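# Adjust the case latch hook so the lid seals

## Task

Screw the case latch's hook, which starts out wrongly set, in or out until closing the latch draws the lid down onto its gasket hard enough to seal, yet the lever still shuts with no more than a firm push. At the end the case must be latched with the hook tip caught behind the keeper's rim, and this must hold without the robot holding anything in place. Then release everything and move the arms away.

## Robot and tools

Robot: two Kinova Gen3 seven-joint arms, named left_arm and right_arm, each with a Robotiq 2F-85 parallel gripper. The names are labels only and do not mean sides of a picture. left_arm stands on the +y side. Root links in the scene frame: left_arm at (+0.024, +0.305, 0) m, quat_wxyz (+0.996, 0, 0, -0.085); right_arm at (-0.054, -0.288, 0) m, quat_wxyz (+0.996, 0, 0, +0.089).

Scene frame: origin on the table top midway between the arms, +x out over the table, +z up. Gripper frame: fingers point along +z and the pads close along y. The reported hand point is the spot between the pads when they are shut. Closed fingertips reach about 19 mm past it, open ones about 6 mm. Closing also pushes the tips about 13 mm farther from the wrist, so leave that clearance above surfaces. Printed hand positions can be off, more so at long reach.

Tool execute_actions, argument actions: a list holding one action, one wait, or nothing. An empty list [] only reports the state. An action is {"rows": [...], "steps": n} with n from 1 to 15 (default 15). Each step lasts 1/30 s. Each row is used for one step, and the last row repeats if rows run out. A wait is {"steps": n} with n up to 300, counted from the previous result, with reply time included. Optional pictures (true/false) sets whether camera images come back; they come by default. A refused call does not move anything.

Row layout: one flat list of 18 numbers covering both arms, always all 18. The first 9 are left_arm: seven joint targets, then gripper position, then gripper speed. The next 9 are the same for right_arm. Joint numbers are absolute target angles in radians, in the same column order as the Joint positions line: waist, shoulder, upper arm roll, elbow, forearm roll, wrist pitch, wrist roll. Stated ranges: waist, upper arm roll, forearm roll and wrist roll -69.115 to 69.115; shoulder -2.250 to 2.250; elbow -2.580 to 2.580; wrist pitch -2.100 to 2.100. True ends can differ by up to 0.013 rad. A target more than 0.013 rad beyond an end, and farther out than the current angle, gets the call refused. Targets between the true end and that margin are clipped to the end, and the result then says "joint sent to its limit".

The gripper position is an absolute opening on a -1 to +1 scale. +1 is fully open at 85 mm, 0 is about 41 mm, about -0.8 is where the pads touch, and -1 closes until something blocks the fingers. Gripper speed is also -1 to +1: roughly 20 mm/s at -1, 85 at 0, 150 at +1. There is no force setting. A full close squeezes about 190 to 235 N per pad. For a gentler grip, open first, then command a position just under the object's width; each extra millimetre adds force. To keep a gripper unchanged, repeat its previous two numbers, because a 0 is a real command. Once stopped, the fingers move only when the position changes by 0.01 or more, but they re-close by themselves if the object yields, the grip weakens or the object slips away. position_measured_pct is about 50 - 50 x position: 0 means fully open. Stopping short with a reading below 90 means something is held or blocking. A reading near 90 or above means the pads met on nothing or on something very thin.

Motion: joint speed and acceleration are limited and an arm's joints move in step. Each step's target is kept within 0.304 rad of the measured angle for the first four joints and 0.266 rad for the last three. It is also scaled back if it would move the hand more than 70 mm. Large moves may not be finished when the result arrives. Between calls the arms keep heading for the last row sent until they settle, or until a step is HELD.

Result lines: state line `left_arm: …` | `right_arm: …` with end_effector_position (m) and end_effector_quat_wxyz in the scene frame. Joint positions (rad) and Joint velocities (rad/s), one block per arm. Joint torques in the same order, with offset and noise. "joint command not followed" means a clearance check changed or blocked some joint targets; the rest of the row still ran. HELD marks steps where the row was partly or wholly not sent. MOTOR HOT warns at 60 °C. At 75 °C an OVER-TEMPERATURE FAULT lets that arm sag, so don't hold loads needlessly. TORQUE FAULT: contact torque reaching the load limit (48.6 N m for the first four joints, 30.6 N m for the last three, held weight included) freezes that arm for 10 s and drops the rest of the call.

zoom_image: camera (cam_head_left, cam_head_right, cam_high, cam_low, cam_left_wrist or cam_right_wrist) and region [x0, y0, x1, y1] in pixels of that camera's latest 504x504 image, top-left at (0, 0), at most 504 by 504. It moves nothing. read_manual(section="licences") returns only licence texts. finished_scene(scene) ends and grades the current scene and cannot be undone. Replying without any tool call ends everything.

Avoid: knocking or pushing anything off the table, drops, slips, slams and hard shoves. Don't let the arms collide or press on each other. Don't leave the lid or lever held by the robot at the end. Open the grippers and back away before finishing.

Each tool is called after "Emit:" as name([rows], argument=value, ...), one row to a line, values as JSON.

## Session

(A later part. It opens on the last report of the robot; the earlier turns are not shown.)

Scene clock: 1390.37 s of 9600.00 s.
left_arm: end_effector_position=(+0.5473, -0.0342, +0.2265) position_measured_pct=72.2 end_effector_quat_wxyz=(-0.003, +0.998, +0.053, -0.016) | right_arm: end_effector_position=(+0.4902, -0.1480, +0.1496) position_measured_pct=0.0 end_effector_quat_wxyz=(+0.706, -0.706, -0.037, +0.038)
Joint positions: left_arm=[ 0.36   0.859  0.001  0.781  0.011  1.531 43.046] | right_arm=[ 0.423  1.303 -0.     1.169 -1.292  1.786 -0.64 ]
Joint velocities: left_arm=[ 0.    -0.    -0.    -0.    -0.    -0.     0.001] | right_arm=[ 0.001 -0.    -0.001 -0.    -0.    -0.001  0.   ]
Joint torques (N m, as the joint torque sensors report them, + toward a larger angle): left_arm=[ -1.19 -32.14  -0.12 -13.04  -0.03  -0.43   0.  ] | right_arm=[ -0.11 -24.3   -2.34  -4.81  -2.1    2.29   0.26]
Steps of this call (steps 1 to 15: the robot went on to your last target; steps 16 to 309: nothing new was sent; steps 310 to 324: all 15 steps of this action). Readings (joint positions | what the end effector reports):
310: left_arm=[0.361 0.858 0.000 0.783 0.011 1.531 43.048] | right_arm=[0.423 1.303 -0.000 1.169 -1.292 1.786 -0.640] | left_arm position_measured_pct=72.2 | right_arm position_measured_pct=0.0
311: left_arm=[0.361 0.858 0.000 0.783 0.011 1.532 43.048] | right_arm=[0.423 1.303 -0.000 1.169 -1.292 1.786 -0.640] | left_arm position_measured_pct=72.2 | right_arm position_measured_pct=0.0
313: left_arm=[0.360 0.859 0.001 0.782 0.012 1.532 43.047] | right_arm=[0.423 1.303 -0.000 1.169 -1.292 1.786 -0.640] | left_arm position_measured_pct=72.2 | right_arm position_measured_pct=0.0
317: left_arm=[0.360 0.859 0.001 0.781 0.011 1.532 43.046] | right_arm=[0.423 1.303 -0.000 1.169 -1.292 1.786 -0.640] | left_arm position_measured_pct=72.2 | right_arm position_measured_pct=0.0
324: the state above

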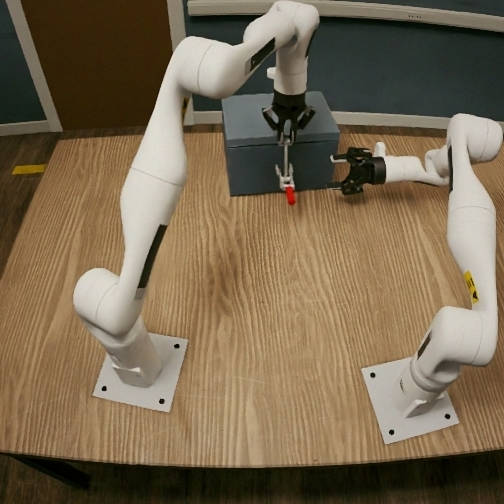

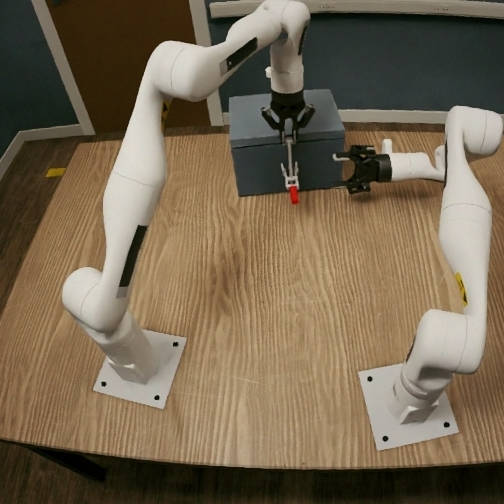

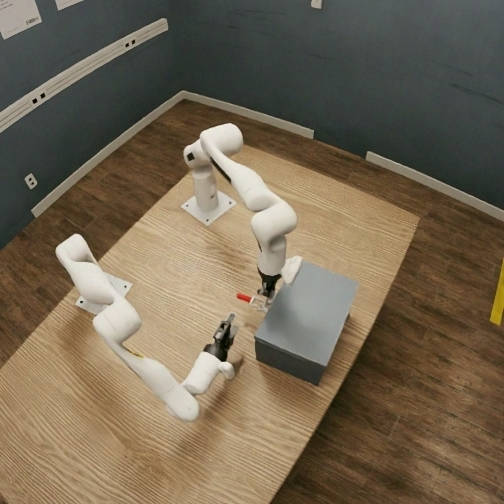

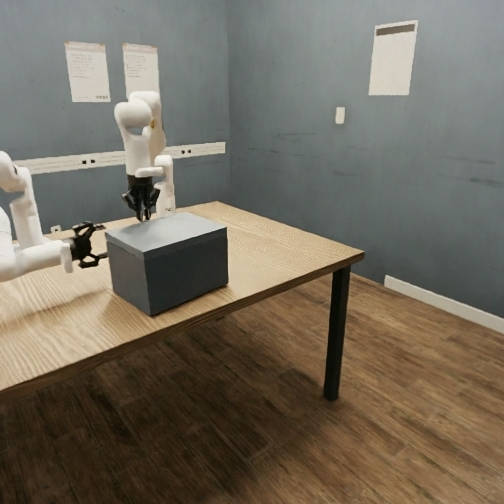

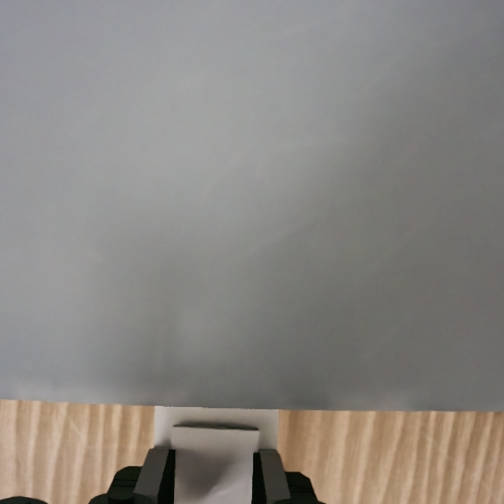

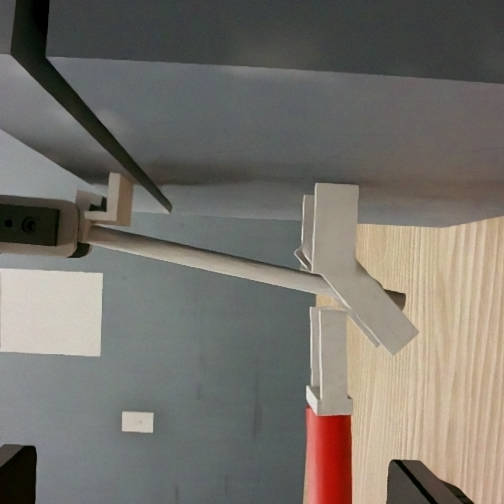

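Emit:
execute_actions([
  {"rows": [[0.3584,0.8497,0,0.7720,0.0104,1.5343,43.046,-0.52,0,0.423,1.303,0,1.169,-1.292,1.786,-0.640,1,0],[0.3581,0.8502,0,0.7682,0.0104,1.5380,43.046,-0.52,0,0.423,1.303,0,1.169,-1.292,1.786,-0.640,1,0],[0.3578,0.8506,0,0.7644,0.0104,1.5417,43.046,-0.52,0,0.423,1.303,0,1.169,-1.292,1.786,-0.640,1,0],[0.3575,0.8510,0,0.7606,0.0104,1.5454,43.046,-0.52,0,0.423,1.303,0,1.169,-1.292,1.786,-0.640,1,0]], "steps": 15},
])

Emit:
zoom_image(camera="cam_right_wrist", region=[20, 160, 140, 270])

Scene clock: 1407.50 s of 9600.00 s.
left_arm: end_effector_position=(+0.5471, -0.0341, +0.2269) position_measured_pct=72.2 end_effector_quat_wxyz=(-0.005, +0.998, +0.053, -0.019) | right_arm: end_effector_position=(+0.4902, -0.1480, +0.1496) position_measured_pct=0.0 end_effector_quat_wxyz=(+0.706, -0.706, -0.037, +0.038)
Joint positions: left_arm=[ 0.359  0.865  0.001  0.768  0.012  1.545 43.046] | right_arm=[ 0.423  1.303 -0.     1.169 -1.292  1.786 -0.64 ]
Joint velocities: left_arm=[-0.001  0.001 -0.    -0.002  0.001  0.001  0.   ] | right_arm=[-0.     0.001 -0.    -0.    -0.    -0.    -0.   ]
Joint torques (N m, as the joint torque sensors report them, + toward a larger angle): left_arm=[ -1.97 -35.7   -0.77 -14.4   -0.51  -0.11   0.06] | right_arm=[ -0.11 -24.21  -2.53  -4.96  -1.84   2.38   0.21]
Steps of this call (steps 1 to 15: the robot went on to your last target; steps 16 to 499: nothing new was sent; steps 500 to 514: all 15 steps of this action). Readings (joint positions | what the end effector reports):
500: left_arm=[0.360 0.859 0.001 0.781 0.011 1.532 43.046] | right_arm=[0.423 1.303 -0.000 1.169 -1.292 1.786 -0.640] | left_arm position_measured_pct=72.2 | right_arm position_measured_pct=0.0
501: left_arm=[0.360 0.860 0.001 0.780 0.012 1.533 43.046] | right_arm=[0.423 1.303 -0.000 1.169 -1.292 1.786 -0.640] | left_arm position_measured_pct=72.2 | right_arm position_measured_pct=0.0
503: left_arm=[0.360 0.862 0.001 0.776 0.012 1.537 43.046] | right_arm=[0.423 1.303 -0.000 1.169 -1.292 1.786 -0.640] | left_arm position_measured_pct=72.2 | right_arm position_measured_pct=0.0
507: left_arm=[0.360 0.865 0.001 0.770 0.012 1.543 43.046] | right_arm=[0.423 1.303 -0.000 1.169 -1.292 1.786 -0.640] | left_arm position_measured_pct=72.2 | right_arm position_measured_pct=0.0
514: the state above

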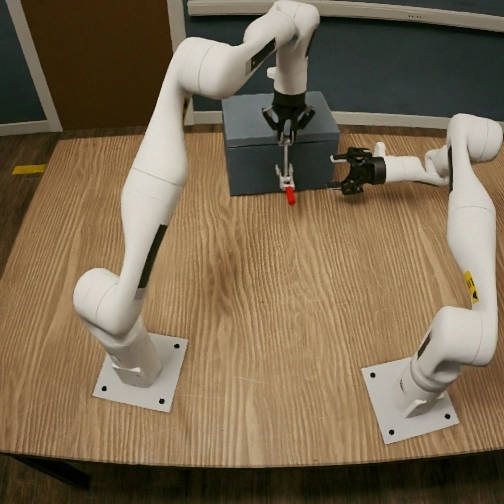

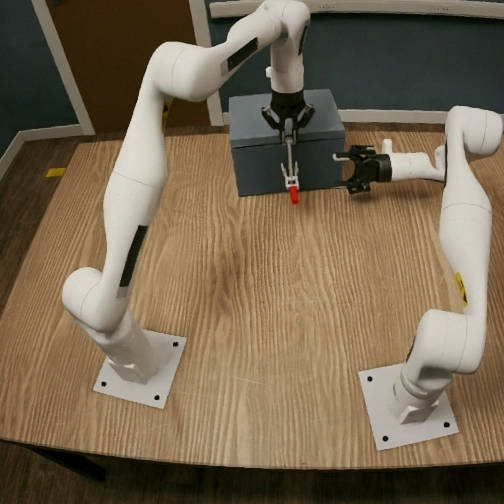

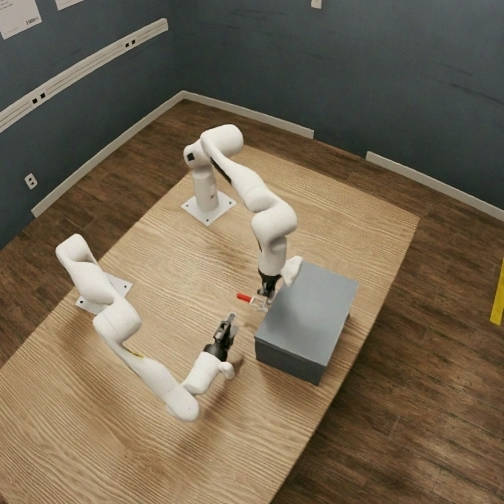

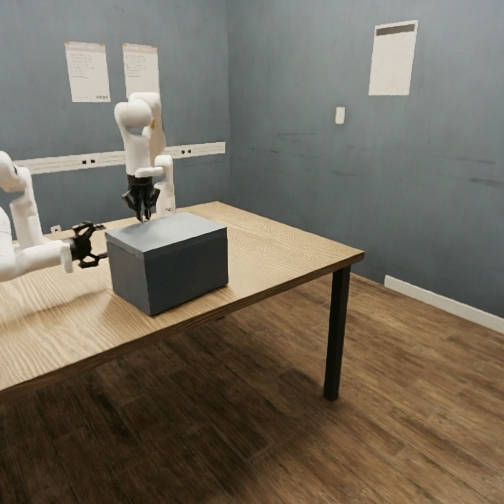

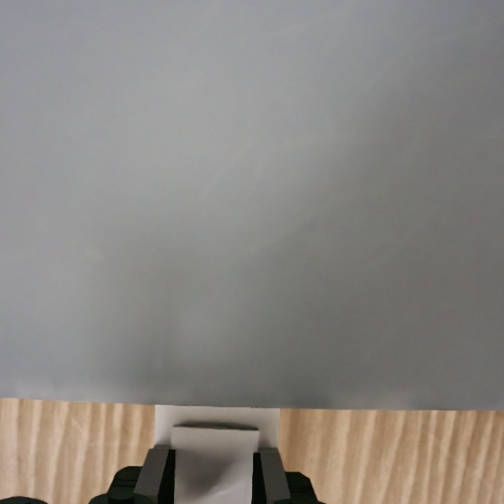

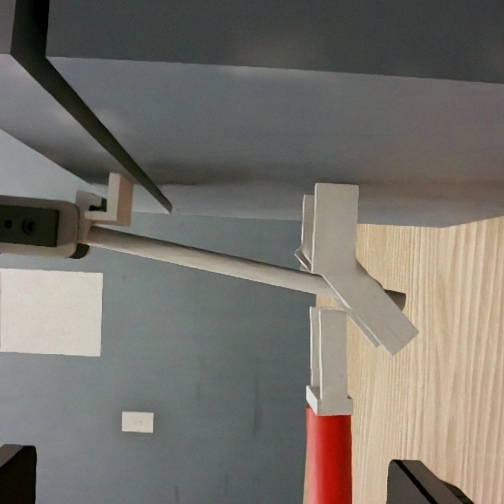

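Region (20, 160, 140, 270) of cam_right_wrist's 504x504 image, scaled by 4.200; it fills the top 462 rows of this view, and the rest is white.

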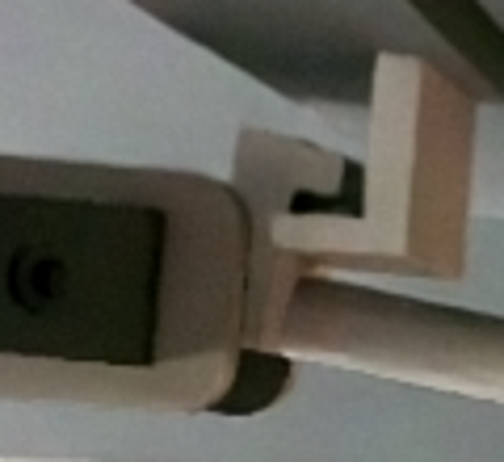

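Emit:
execute_actions([
  {"rows": [[0.3590,0.8480,0,0.7800,0.0104,1.5258,43.046,-0.52,0,0.3438,1.2728,0,1.3991,-1.3273,1.6925,-0.4547,0.5,0]], "steps": 15},
], pictures=false)

Emit:
execute_actions([
  {"steps": 8},
])

Scene clock: 1468.00 s of 9600.00 s.
left_arm: end_effector_position=(+0.5476, -0.0342, +0.2264) position_measured_pct=72.2 end_effector_quat_wxyz=(-0.003, +0.999, +0.053, -0.015) | right_arm: end_effector_position=(+0.4465, -0.0934, +0.1273) position_measured_pct=25.0 end_effector_quat_wxyz=(+0.706, -0.706, -0.037, +0.037)
Joint positions: left_arm=[ 0.36   0.857  0.001  0.785  0.011  1.527 43.046] | right_arm=[ 0.345  1.275 -0.     1.397 -1.327  1.693 -0.455]
Joint velocities: left_arm=[ 0.001  0.001 -0.     0.001  0.    -0.001  0.002] | right_arm=[-0.014 -0.013  0.01   0.029 -0.008 -0.008  0.009]
Joint torques (N m, as the joint torque sensors report them, + toward a larger angle): left_arm=[ -0.98 -31.24  -0.2  -13.07   0.06  -0.67   0.12] | right_arm=[ -0.2  -23.37  -2.38  -3.99  -1.53   2.46  -0.03]
Steps of this call (steps 1 to 15: the robot went on to your last target; steps 16 to 1800: nothing new was sent; steps 1801 to 1815: all 15 steps of this action). Readings (joint positions | what the end effector reports):
1801: left_arm=[0.360 0.865 0.001 0.769 0.012 1.544 43.046] | right_arm=[0.423 1.303 0.000 1.170 -1.292 1.786 -0.639] | left_arm position_measured_pct=72.2 | right_arm position_measured_pct=0.0
1802: left_arm=[0.360 0.863 0.001 0.773 0.012 1.540 43.046] | right_arm=[0.420 1.301 0.001 1.176 -1.293 1.783 -0.636] | left_arm position_measured_pct=72.2 | right_arm position_measured_pct=0.4
1804: left_arm=[0.360 0.860 0.001 0.779 0.011 1.533 43.046] | right_arm=[0.411 1.297 0.001 1.203 -1.297 1.773 -0.614] | left_arm position_measured_pct=72.2 | right_arm position_measured_pct=4.8
1808: left_arm=[0.360 0.858 0.001 0.784 0.011 1.528 43.046] | right_arm=[0.372 1.283 -0.000 1.314 -1.314 1.727 -0.524] | left_arm position_measured_pct=72.2 | right_arm position_measured_pct=15.9
1815: the state above

Scene clock: 1468.27 s of 9600.00 s.
left_arm: end_effector_position=(+0.5475, -0.0342, +0.2265) position_measured_pct=72.2 end_effector_quat_wxyz=(-0.003, +0.999, +0.053, -0.015) | right_arm: end_effector_position=(+0.4461, -0.0926, +0.1278) position_measured_pct=25.0 end_effector_quat_wxyz=(+0.706, -0.706, -0.037, +0.037)
Joint positions: left_arm=[ 0.36   0.857  0.001  0.785  0.011  1.527 43.046] | right_arm=[ 0.344  1.273 -0.     1.399 -1.327  1.693 -0.455]
Joint velocities: left_arm=[ 0.     0.001  0.     0.     0.001 -0.    -0.   ] | right_arm=[-0.001 -0.001  0.     0.001 -0.001 -0.001  0.   ]
Joint torques (N m, as the joint torque sensors report them, + toward a larger angle): left_arm=[ -1.44 -31.54  -0.22 -12.83  -0.02  -0.56   0.12] | right_arm=[ -0.04 -23.22  -2.37  -3.83  -1.46   2.6    0.31]
Steps of this call (steps 1 to 8: the robot went on to your last target). Readings (joint positions | what the end effector reports):
1: left_arm=[0.360 0.857 0.001 0.785 0.011 1.527 43.046] | right_arm=[0.345 1.274 -0.000 1.398 -1.327 1.693 -0.455] | left_arm position_measured_pct=72.2 | right_arm position_measured_pct=25.0
2: left_arm=[0.360 0.857 0.001 0.785 0.011 1.527 43.046] | right_arm=[0.345 1.274 -0.000 1.398 -1.327 1.693 -0.455] | left_arm position_measured_pct=72.2 | right_arm position_measured_pct=25.0
4: left_arm=[0.360 0.857 0.001 0.785 0.011 1.527 43.046] | right_arm=[0.344 1.273 -0.000 1.399 -1.327 1.693 -0.455] | left_arm position_measured_pct=72.2 | right_arm position_measured_pct=25.0
8: the state above

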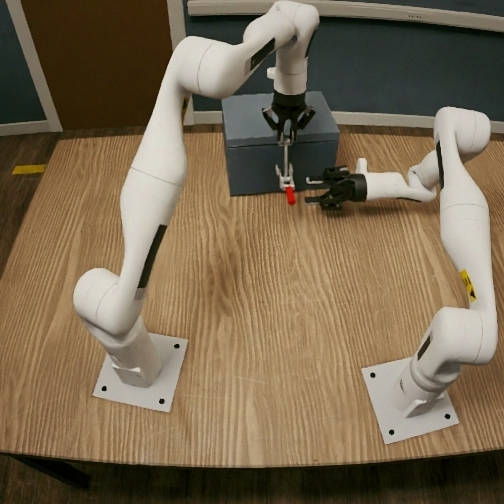

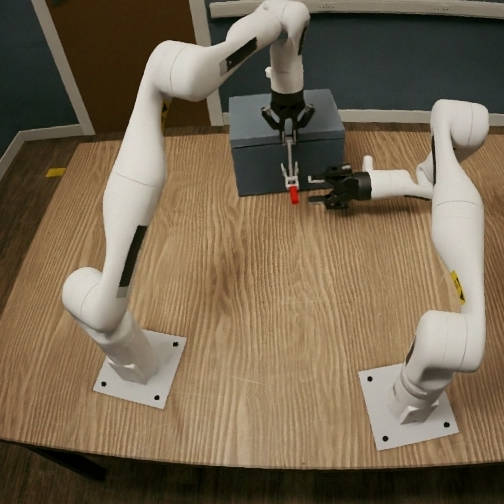

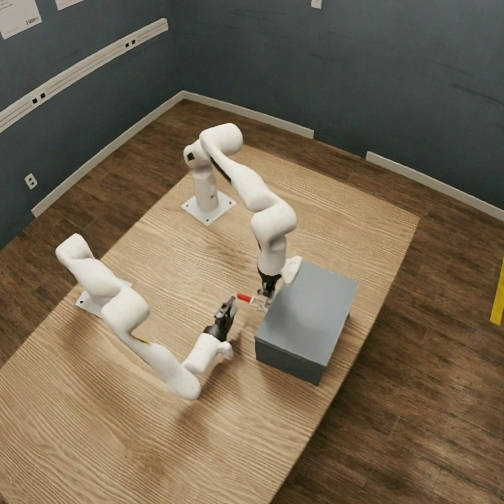

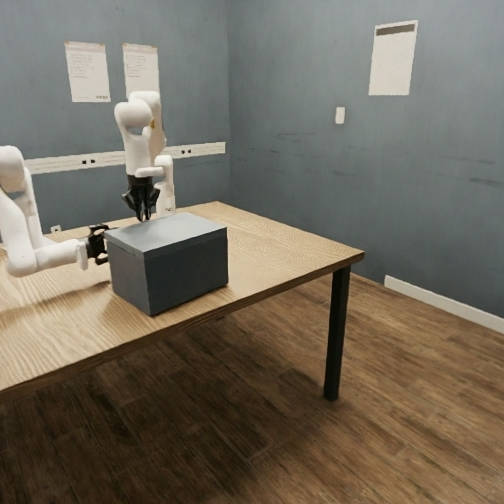

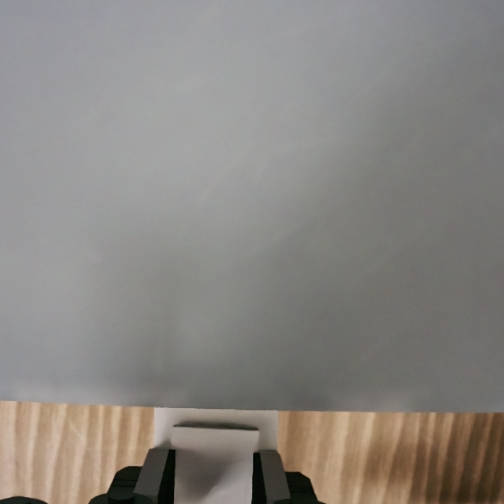

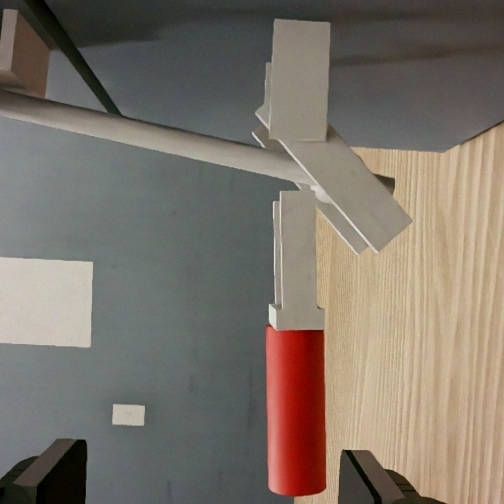

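Emit:
execute_actions([
  {"rows": [[0.3590,0.8480,0,0.7800,0.0104,1.5258,43.046,-0.52,0,0.3423,1.2930,0,1.3706,-1.3273,1.6925,-0.4627,0.5,0],[0.3590,0.8480,0,0.7800,0.0104,1.5258,43.046,-0.52,0,0.3423,1.2930,0,1.3706,-1.3273,1.6925,-0.4627,0.5,0],[0.3590,0.8480,0,0.7800,0.0104,1.5258,43.046,-0.52,0,0.3423,1.2930,0,1.3706,-1.3273,1.6925,-0.4627,0.5,0],[0.3590,0.8480,0,0.7800,0.0104,1.5258,43.046,-0.52,0,0.3423,1.2930,0,1.3706,-1.3273,1.6925,-0.4627,0.5,0],[0.3590,0.8480,0,0.7800,0.0104,1.5258,43.046,-0.52,0,0.3423,1.2930,0,1.3706,-1.3273,1.6925,-0.4627,0.5,0],[0.3590,0.8480,0,0.7800,0.0104,1.5258,43.046,-0.52,0,0.2696,1.2821,0,1.4140,-1.3910,1.6560,-0.4375,0.5,0]], "steps": 15},
], pictures=false)

Emit:
execute_actions([
  {"steps": 8},
])

Scene clock: 1489.37 s of 9600.00 s.
left_arm: end_effector_position=(+0.5475, -0.0342, +0.2265) position_measured_pct=72.2 end_effector_quat_wxyz=(-0.003, +0.999, +0.053, -0.015) | right_arm: end_effector_position=(+0.4476, -0.0541, +0.1209) position_measured_pct=25.0 end_effector_quat_wxyz=(+0.706, -0.706, -0.037, +0.037)
Joint positions: left_arm=[ 0.36   0.857  0.001  0.785  0.011  1.527 43.046] | right_arm=[ 0.273  1.283 -0.001  1.413 -1.389  1.657 -0.438]
Joint velocities: left_arm=[-0.     0.002  0.     0.    -0.     0.     0.   ] | right_arm=[-0.032 -0.005  0.015  0.018 -0.02  -0.013  0.007]
Joint torques (N m, as the joint torque sensors report them, + toward a larger angle): left_arm=[ -1.26 -31.28  -0.16 -13.1   -0.01  -0.57   0.  ] | right_arm=[ -0.13 -22.99  -1.78  -3.8   -1.41   2.22   0.06]
Steps of this call (steps 1 to 15: the robot went on to your last target; steps 16 to 618: nothing new was sent; steps 619 to 633: all 15 steps of this action). Readings (joint positions | what the end effector reports):
619: left_arm=[0.360 0.857 0.001 0.785 0.011 1.527 43.046] | right_arm=[0.344 1.274 -0.000 1.398 -1.327 1.693 -0.455] | left_arm position_measured_pct=72.2 | right_arm position_measured_pct=25.0
620: left_arm=[0.360 0.857 0.001 0.785 0.011 1.527 43.046] | right_arm=[0.343 1.278 -0.000 1.392 -1.327 1.693 -0.456] | left_arm position_measured_pct=72.2 | right_arm position_measured_pct=25.0
622: left_arm=[0.360 0.857 0.001 0.785 0.011 1.527 43.046] | right_arm=[0.343 1.287 -0.000 1.381 -1.327 1.692 -0.460] | left_arm position_measured_pct=72.2 | right_arm position_measured_pct=25.0
626: left_arm=[0.360 0.857 0.001 0.785 0.011 1.527 43.046] | right_arm=[0.323 1.287 0.003 1.383 -1.341 1.684 -0.455] | left_arm position_measured_pct=72.2 | right_arm position_measured_pct=25.0
633: the state above

Scene clock: 1489.63 s of 9600.00 s.
left_arm: end_effector_position=(+0.5475, -0.0342, +0.2265) position_measured_pct=72.2 end_effector_quat_wxyz=(-0.003, +0.999, +0.053, -0.015) | right_arm: end_effector_position=(+0.4470, -0.0524, +0.1208) position_measured_pct=25.0 end_effector_quat_wxyz=(+0.706, -0.706, -0.038, +0.038)
Joint positions: left_arm=[ 0.36   0.857  0.001  0.785  0.011  1.527 43.046] | right_arm=[ 0.27   1.282 -0.     1.414 -1.391  1.656 -0.438]
Joint velocities: left_arm=[-0.     0.    -0.001 -0.    -0.001  0.     0.   ] | right_arm=[-0.003 -0.001  0.     0.001 -0.    -0.     0.   ]
Joint torques (N m, as the joint torque sensors report them, + toward a larger angle): left_arm=[ -1.49 -31.71  -0.3  -12.85   0.27  -0.55   0.18] | right_arm=[ -0.14 -23.09  -2.18  -3.82  -1.39   2.42   0.28]
Steps of this call (steps 1 to 8: the robot went on to your last target). Readings (joint positions | what the end effector reports):
1: left_arm=[0.360 0.857 0.001 0.785 0.011 1.527 43.046] | right_arm=[0.273 1.283 -0.000 1.413 -1.390 1.657 -0.438] | left_arm position_measured_pct=72.2 | right_arm position_measured_pct=25.0
2: left_arm=[0.360 0.857 0.001 0.785 0.011 1.527 43.046] | right_arm=[0.272 1.282 -0.000 1.413 -1.390 1.656 -0.438] | left_arm position_measured_pct=72.2 | right_arm position_measured_pct=25.0
4: left_arm=[0.360 0.857 0.001 0.785 0.011 1.527 43.046] | right_arm=[0.271 1.282 -0.000 1.414 -1.391 1.656 -0.438] | left_arm position_measured_pct=72.2 | right_arm position_measured_pct=25.0
8: the state above

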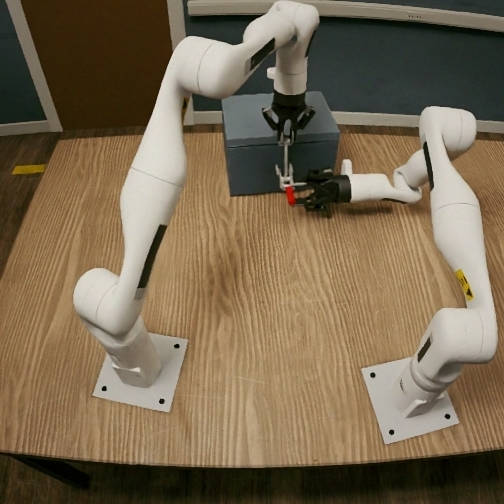

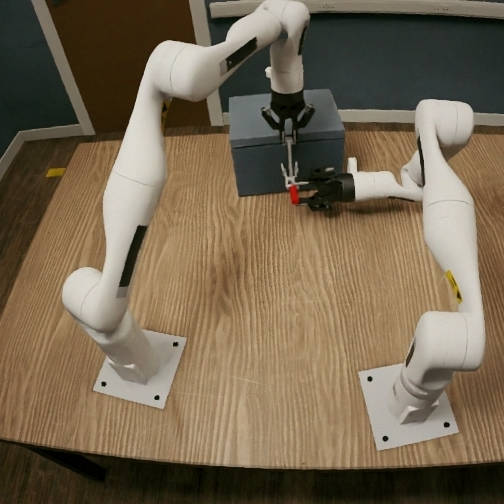

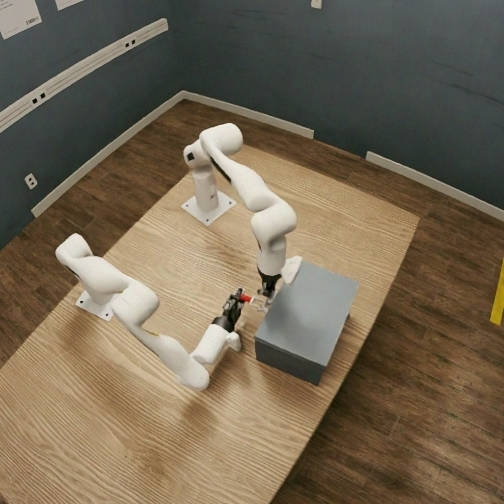

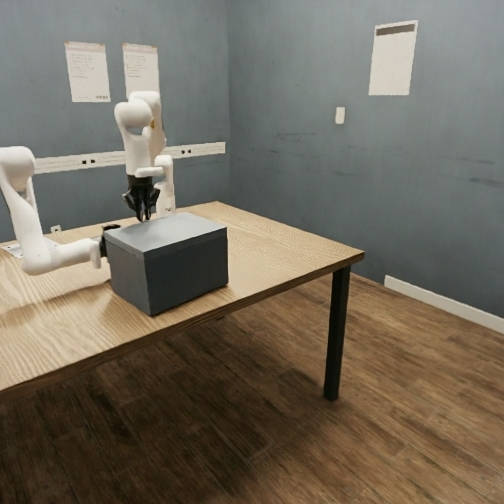

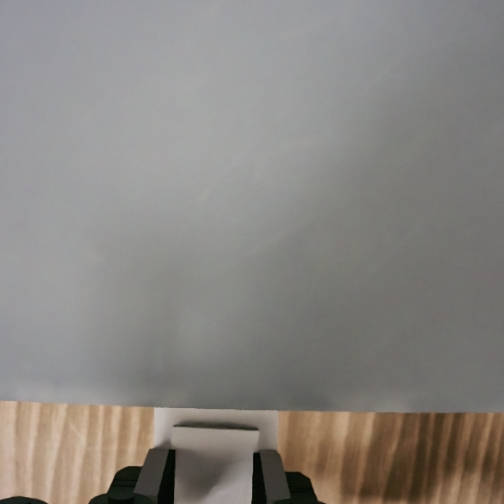

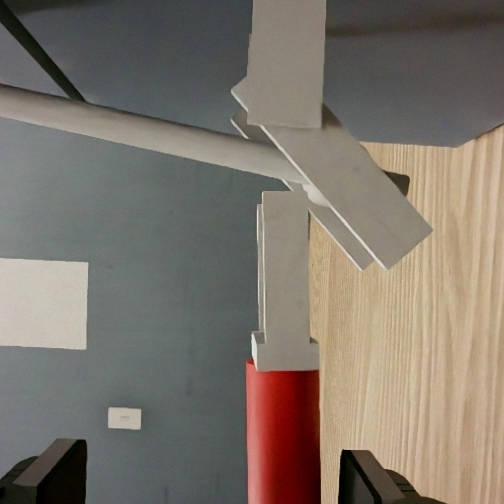

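Emit:
execute_actions([
  {"rows": [[0.3590,0.8480,0,0.7800,0.0104,1.5258,43.046,-0.52,0,0.2695,1.2769,0,1.4162,-1.3914,1.6564,-0.4406,0.5,0],[0.3590,0.8480,0,0.7800,0.0104,1.5258,43.046,-0.52,0,0.2695,1.2716,0,1.4184,-1.3917,1.6568,-0.4436,0.5,0],[0.3590,0.8480,0,0.7800,0.0104,1.5258,43.046,-0.52,0,0.2694,1.2664,0,1.4205,-1.3921,1.6572,-0.4467,0.5,0],[0.3590,0.8480,0,0.7800,0.0104,1.5258,43.046,-0.52,0,0.2694,1.2611,0,1.4227,-1.3924,1.6576,-0.4497,0.5,0],[0.3590,0.8480,0,0.7800,0.0104,1.5258,43.046,-0.52,0,0.2693,1.2559,0,1.4249,-1.3928,1.6580,-0.4528,0.5,0],[0.3590,0.8480,0,0.7800,0.0104,1.5258,43.046,-0.52,0,0.2692,1.2506,0,1.4271,-1.3931,1.6584,-0.4558,0.5,0],[0.3590,0.8480,0,0.7800,0.0104,1.5258,43.046,-0.52,0,0.2692,1.2454,0,1.4293,-1.3935,1.6588,-0.4589,0.5,0],[0.3590,0.8480,0,0.7800,0.0104,1.5258,43.046,-0.52,0,0.2691,1.2401,0,1.4314,-1.3938,1.6592,-0.4619,0.5,0],[0.3590,0.8480,0,0.7800,0.0104,1.5258,43.046,-0.52,0,0.2691,1.2349,0,1.4336,-1.3942,1.6596,-0.4650,0.5,0],[0.3590,0.8480,0,0.7800,0.0104,1.5258,43.046,-0.52,0,0.2690,1.2296,0,1.4358,-1.3945,1.6600,-0.4680,0.5,0]], "steps": 15},
])

Scene clock: 1512.67 s of 9600.00 s.
left_arm: end_effector_position=(+0.5481, -0.0341, +0.2286) position_measured_pct=72.2 end_effector_quat_wxyz=(-0.002, +0.999, +0.053, -0.013) | right_arm: end_effector_position=(+0.4486, -0.0522, +0.1435) position_measured_pct=25.0 end_effector_quat_wxyz=(+0.705, -0.707, -0.037, +0.039)
Joint positions: left_arm=[ 0.36   0.855  0.001  0.784  0.011  1.527 43.046] | right_arm=[ 0.269  1.234  0.     1.435 -1.394  1.659 -0.467]
Joint velocities: left_arm=[ 0.    -0.005 -0.001  0.     0.     0.001  0.   ] | right_arm=[-0.001 -0.026  0.001  0.012 -0.001  0.001 -0.014]
Joint torques (N m, as the joint torque sensors report them, + toward a larger angle): left_arm=[ -1.08 -29.22   0.34 -11.74   0.12  -0.8   -0.04] | right_arm=[  0.03 -23.86  -2.97  -3.57  -1.69   2.87   0.05]
Steps of this call (steps 1 to 15: the robot went on to your last target; steps 16 to 676: nothing new was sent; steps 677 to 691: all 15 steps of this action). Readings (joint positions | what the end effector reports):
677: left_arm=[0.360 0.857 0.001 0.785 0.011 1.527 43.046] | right_arm=[0.270 1.281 0.000 1.414 -1.391 1.656 -0.438] | left_arm position_measured_pct=72.2 | right_arm position_measured_pct=25.0
678: left_arm=[0.360 0.857 0.001 0.785 0.011 1.527 43.046] | right_arm=[0.270 1.279 0.000 1.415 -1.391 1.656 -0.439] | left_arm position_measured_pct=72.2 | right_arm position_measured_pct=25.0
680: left_arm=[0.360 0.857 0.001 0.785 0.011 1.527 43.046] | right_arm=[0.269 1.273 0.000 1.418 -1.391 1.656 -0.442] | left_arm position_measured_pct=72.2 | right_arm position_measured_pct=25.0
684: left_arm=[0.360 0.857 0.001 0.785 0.011 1.527 43.046] | right_arm=[0.269 1.256 0.000 1.425 -1.392 1.657 -0.453] | left_arm position_measured_pct=72.2 | right_arm position_measured_pct=25.0
691: the state above

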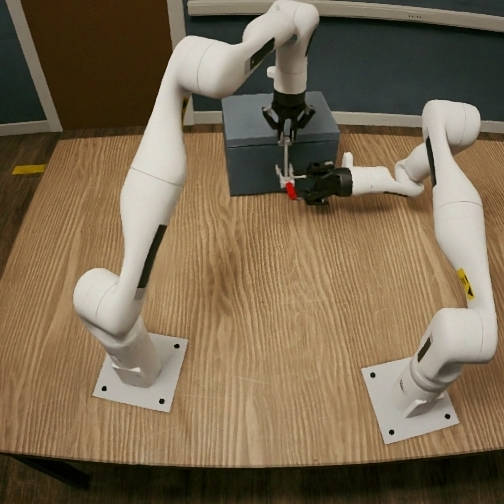

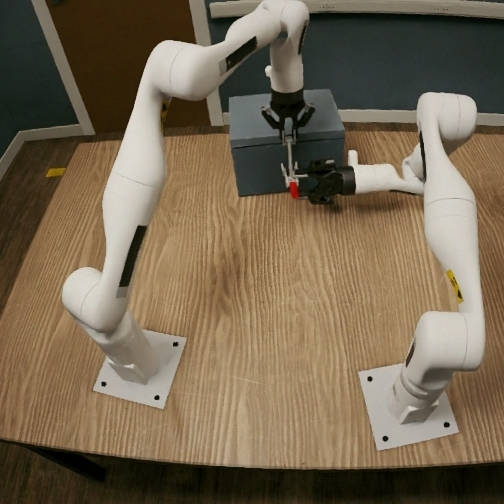

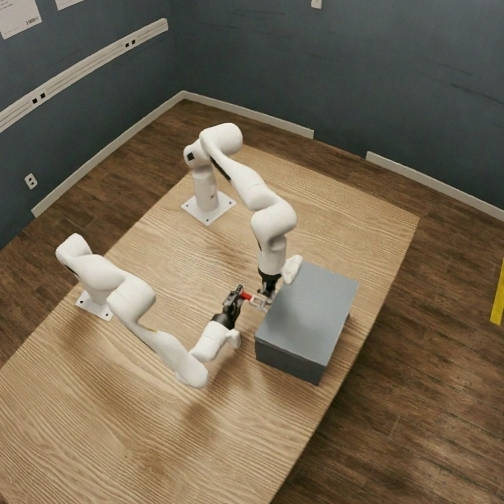

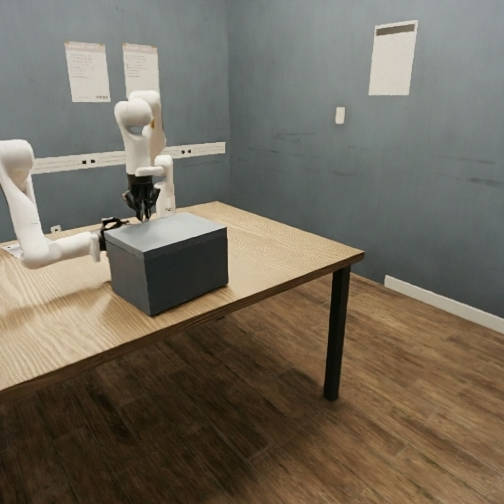

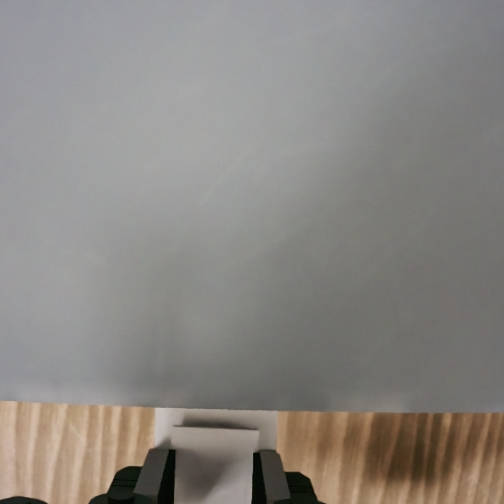

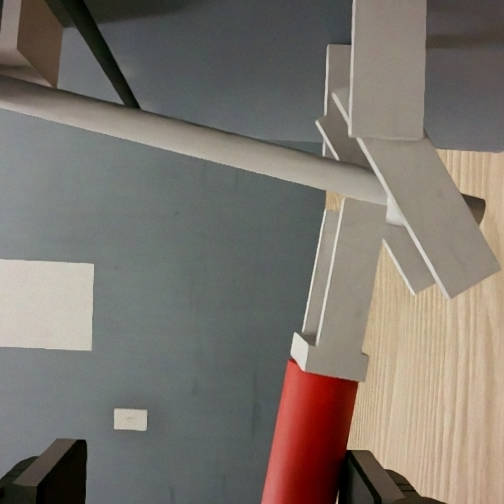

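Emit:
execute_actions([
  {"rows": [[0.3590,0.8480,0,0.7800,0.0104,1.5258,43.046,-0.52,0,0.2688,1.2251,0,1.4358,-1.3951,1.6606,-0.4725,0.5,0],[0.3590,0.8480,0,0.7800,0.0104,1.5258,43.046,-0.52,0,0.2686,1.2206,0,1.4358,-1.3956,1.6612,-0.4770,0.5,0],[0.3590,0.8480,0,0.7800,0.0104,1.5258,43.046,-0.52,0,0.2684,1.2161,0,1.4358,-1.3962,1.6618,-0.4815,0.5,0],[0.3590,0.8480,0,0.7800,0.0104,1.5258,43.046,-0.52,0,0.2682,1.2116,0,1.4358,-1.3967,1.6624,-0.4860,0.5,0],[0.3590,0.8480,0,0.7800,0.0104,1.5258,43.046,-0.52,0,0.2680,1.2071,0,1.4358,-1.3973,1.6630,-0.4905,0.5,0],[0.3590,0.8480,0,0.7800,0.0104,1.5258,43.046,-0.52,0,0.2678,1.2025,0,1.4358,-1.3978,1.6636,-0.4950,0.5,0],[0.3590,0.8480,0,0.7800,0.0104,1.5258,43.046,-0.52,0,0.2676,1.1980,0,1.4358,-1.3984,1.6642,-0.4995,0.5,0],[0.3590,0.8480,0,0.7800,0.0104,1.5258,43.046,-0.52,0,0.2674,1.1935,0,1.4358,-1.3989,1.6648,-0.5040,0.5,0],[0.3590,0.8480,0,0.7800,0.0104,1.5258,43.046,-0.52,0,0.2672,1.1890,0,1.4358,-1.3995,1.6654,-0.5085,0.5,0],[0.3590,0.8480,0,0.7800,0.0104,1.5258,43.046,-0.52,0,0.2670,1.1845,0,1.4358,-1.4000,1.6660,-0.5130,0.5,0]], "steps": 15},
])

Scene clock: 1530.10 s of 9600.00 s.
left_arm: end_effector_position=(+0.5497, -0.0340, +0.2326) position_measured_pct=72.2 end_effector_quat_wxyz=(-0.000, +0.999, +0.053, -0.009) | right_arm: end_effector_position=(+0.4542, -0.0515, +0.1674) position_measured_pct=25.0 end_effector_quat_wxyz=(+0.705, -0.707, -0.037, +0.039)
Joint positions: left_arm=[ 0.359  0.849 -0.     0.781  0.01   1.527 43.046] | right_arm=[ 0.267  1.188  0.001  1.436 -1.399  1.665 -0.512]
Joint velocities: left_arm=[-0.003 -0.002 -0.001 -0.    -0.001  0.001  0.   ] | right_arm=[-0.001 -0.022  0.001 -0.    -0.003 -0.    -0.02 ]
Joint torques (N m, as the joint torque sensors report them, + toward a larger angle): left_arm=[ -0.61 -25.14   0.13  -9.43   0.33  -0.68   0.11] | right_arm=[  0.28 -23.6   -3.3   -4.85  -2.16   3.11   0.42]
Steps of this call (steps 1 to 15: the robot went on to your last target; steps 16 to 508: nothing new was sent; steps 509 to 523: all 15 steps of this action). Readings (joint positions | what the end effector reports):
509: left_arm=[0.360 0.854 0.001 0.784 0.011 1.527 43.046] | right_arm=[0.269 1.230 0.001 1.436 -1.394 1.659 -0.468] | left_arm position_measured_pct=72.2 | right_arm position_measured_pct=25.0
510: left_arm=[0.360 0.854 0.000 0.784 0.011 1.527 43.046] | right_arm=[0.269 1.228 0.001 1.437 -1.394 1.659 -0.470] | left_arm position_measured_pct=72.2 | right_arm position_measured_pct=25.0
512: left_arm=[0.360 0.854 0.000 0.784 0.011 1.527 43.046] | right_arm=[0.268 1.223 0.001 1.437 -1.394 1.660 -0.475] | left_arm position_measured_pct=72.2 | right_arm position_measured_pct=25.0
516: left_arm=[0.360 0.852 0.000 0.783 0.011 1.527 43.046] | right_arm=[0.268 1.208 0.001 1.437 -1.396 1.662 -0.491] | left_arm position_measured_pct=72.2 | right_arm position_measured_pct=25.0
523: the state above

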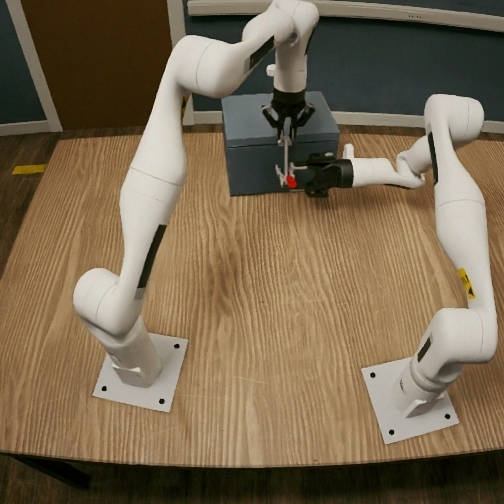

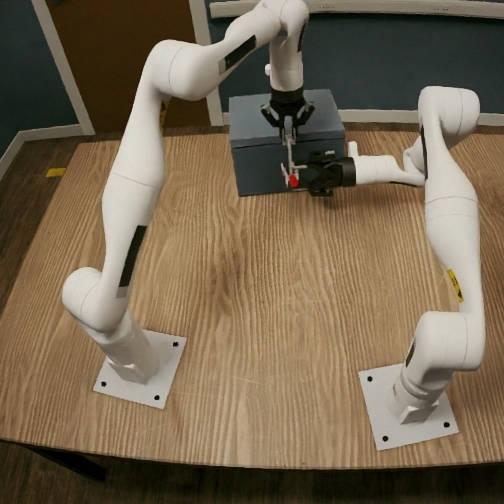

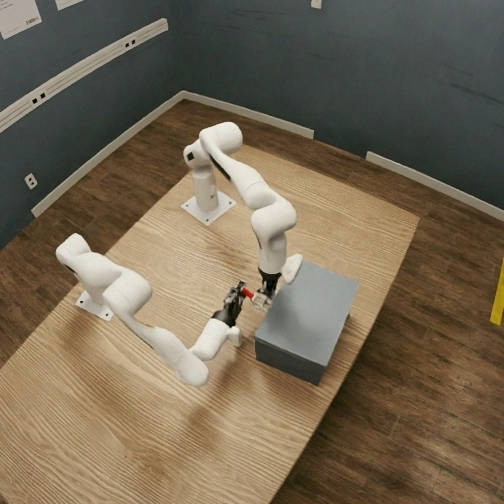

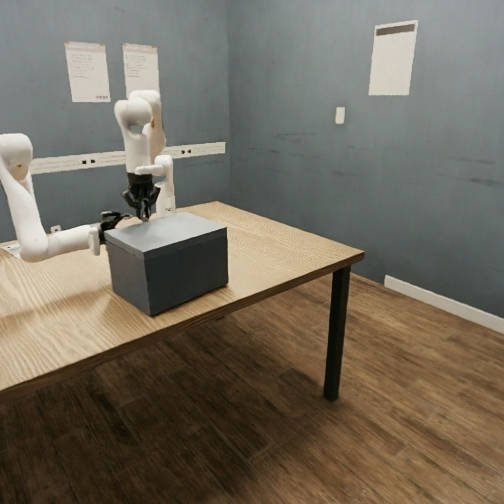

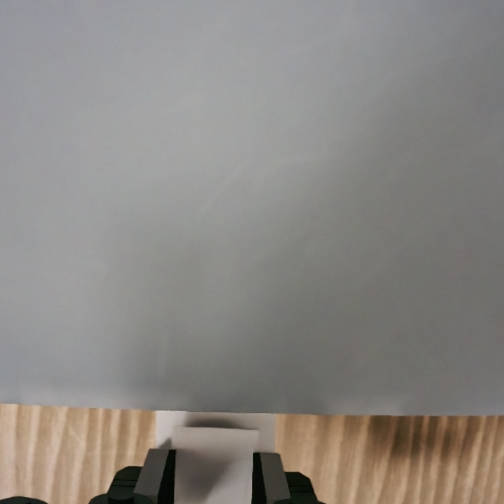

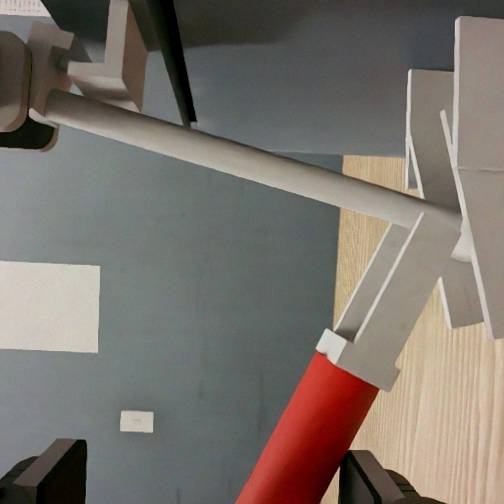

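Emit:
execute_actions(actions=[])

Scene clock: 1568.77 s of 9600.00 s.
left_arm: end_effector_position=(+0.5497, -0.0339, +0.2329) position_measured_pct=72.2 end_effector_quat_wxyz=(-0.000, +0.999, +0.053, -0.009) | right_arm: end_effector_position=(+0.4545, -0.0515, +0.1685) position_measured_pct=25.0 end_effector_quat_wxyz=(+0.705, -0.707, -0.037, +0.039)
Joint positions: left_arm=[ 0.359  0.849 -0.     0.781  0.01   1.527 43.046] | right_arm=[ 0.267  1.186  0.001  1.436 -1.399  1.665 -0.513]
Joint velocities: left_arm=[ 0.001 -0.001  0.001  0.     0.    -0.    -0.001] | right_arm=[ 0.    -0.    -0.    -0.     0.    -0.001 -0.   ]
Joint torques (N m, as the joint torque sensors report them, + toward a larger angle): left_arm=[ -0.28 -25.15   0.44  -9.59   0.25  -0.65  -0.01] | right_arm=[  0.22 -24.36  -2.77  -4.55  -2.14   3.03   0.41]
Steps of this call (steps 1 to 15: the robot went on to your last target; steps 16 to 1160: nothing new was sent). Readings (joint positions | what the end effector reports):
1: left_arm=[0.359 0.849 -0.000 0.781 0.010 1.527 43.046] | right_arm=[0.267 1.188 0.001 1.436 -1.399 1.665 -0.512] | left_arm position_measured_pct=72.2 | right_arm position_measured_pct=25.0
2: left_arm=[0.359 0.849 -0.000 0.781 0.010 1.527 43.046] | right_arm=[0.267 1.187 0.001 1.436 -1.399 1.665 -0.512] | left_arm position_measured_pct=72.2 | right_arm position_measured_pct=25.0
4: left_arm=[0.359 0.849 -0.000 0.781 0.010 1.527 43.046] | right_arm=[0.267 1.187 0.001 1.436 -1.399 1.665 -0.513] | left_arm position_measured_pct=72.2 | right_arm position_measured_pct=25.0
8: left_arm=[0.359 0.849 -0.000 0.781 0.010 1.527 43.046] | right_arm=[0.267 1.186 0.001 1.436 -1.399 1.665 -0.513] | left_arm position_measured_pct=72.2 | right_arm position_measured_pct=25.0
1160: the state above
All arms were judged still, so your last target was given up. Only a new action makes them travel on or press farther. Fingers that are still opening or closing keep moving.

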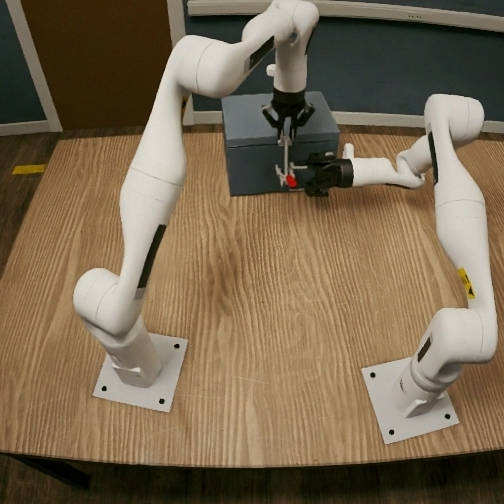

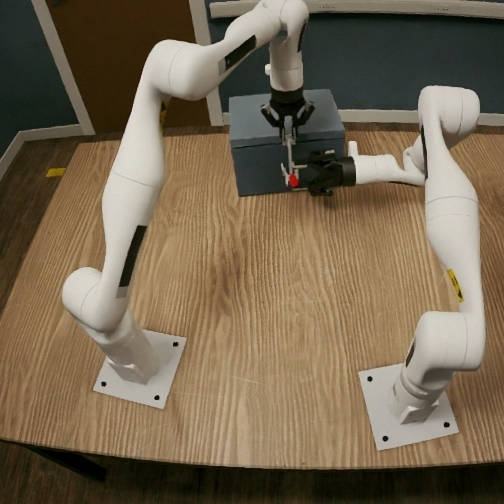

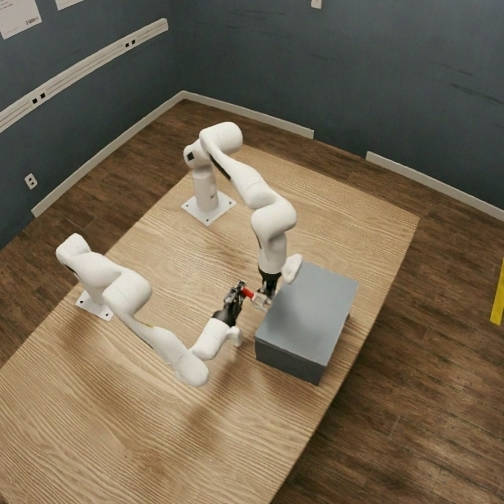

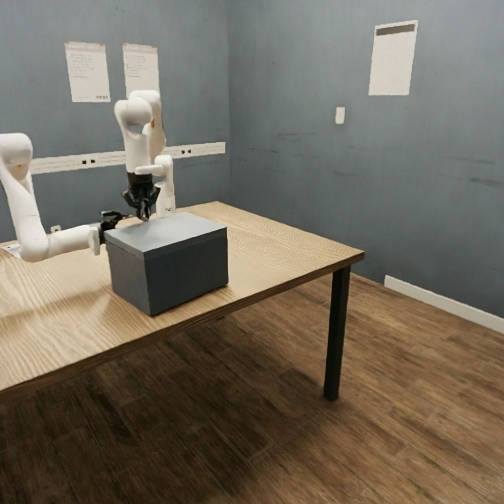

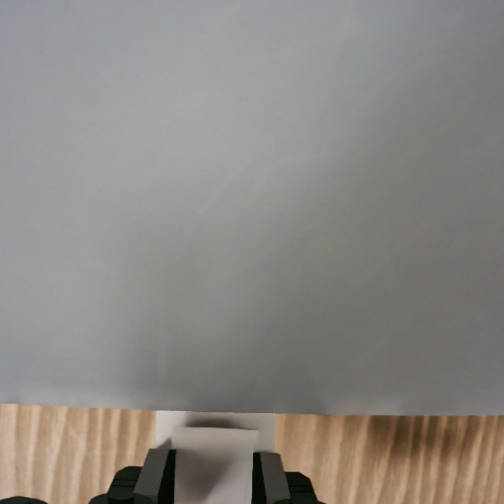

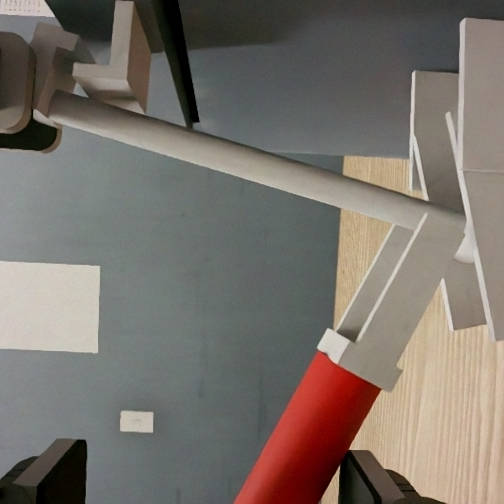

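Emit:
zoom_image(camera="cam_right_wrist", region=[0, 0, 200, 160])

Region (0, 0, 200, 160) of cam_right_wrist's 504x504 image, scaled by 2.520; it fills the top 403 rows of this view, and the rest is white.

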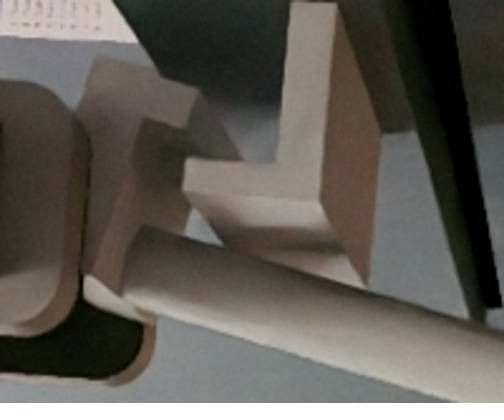

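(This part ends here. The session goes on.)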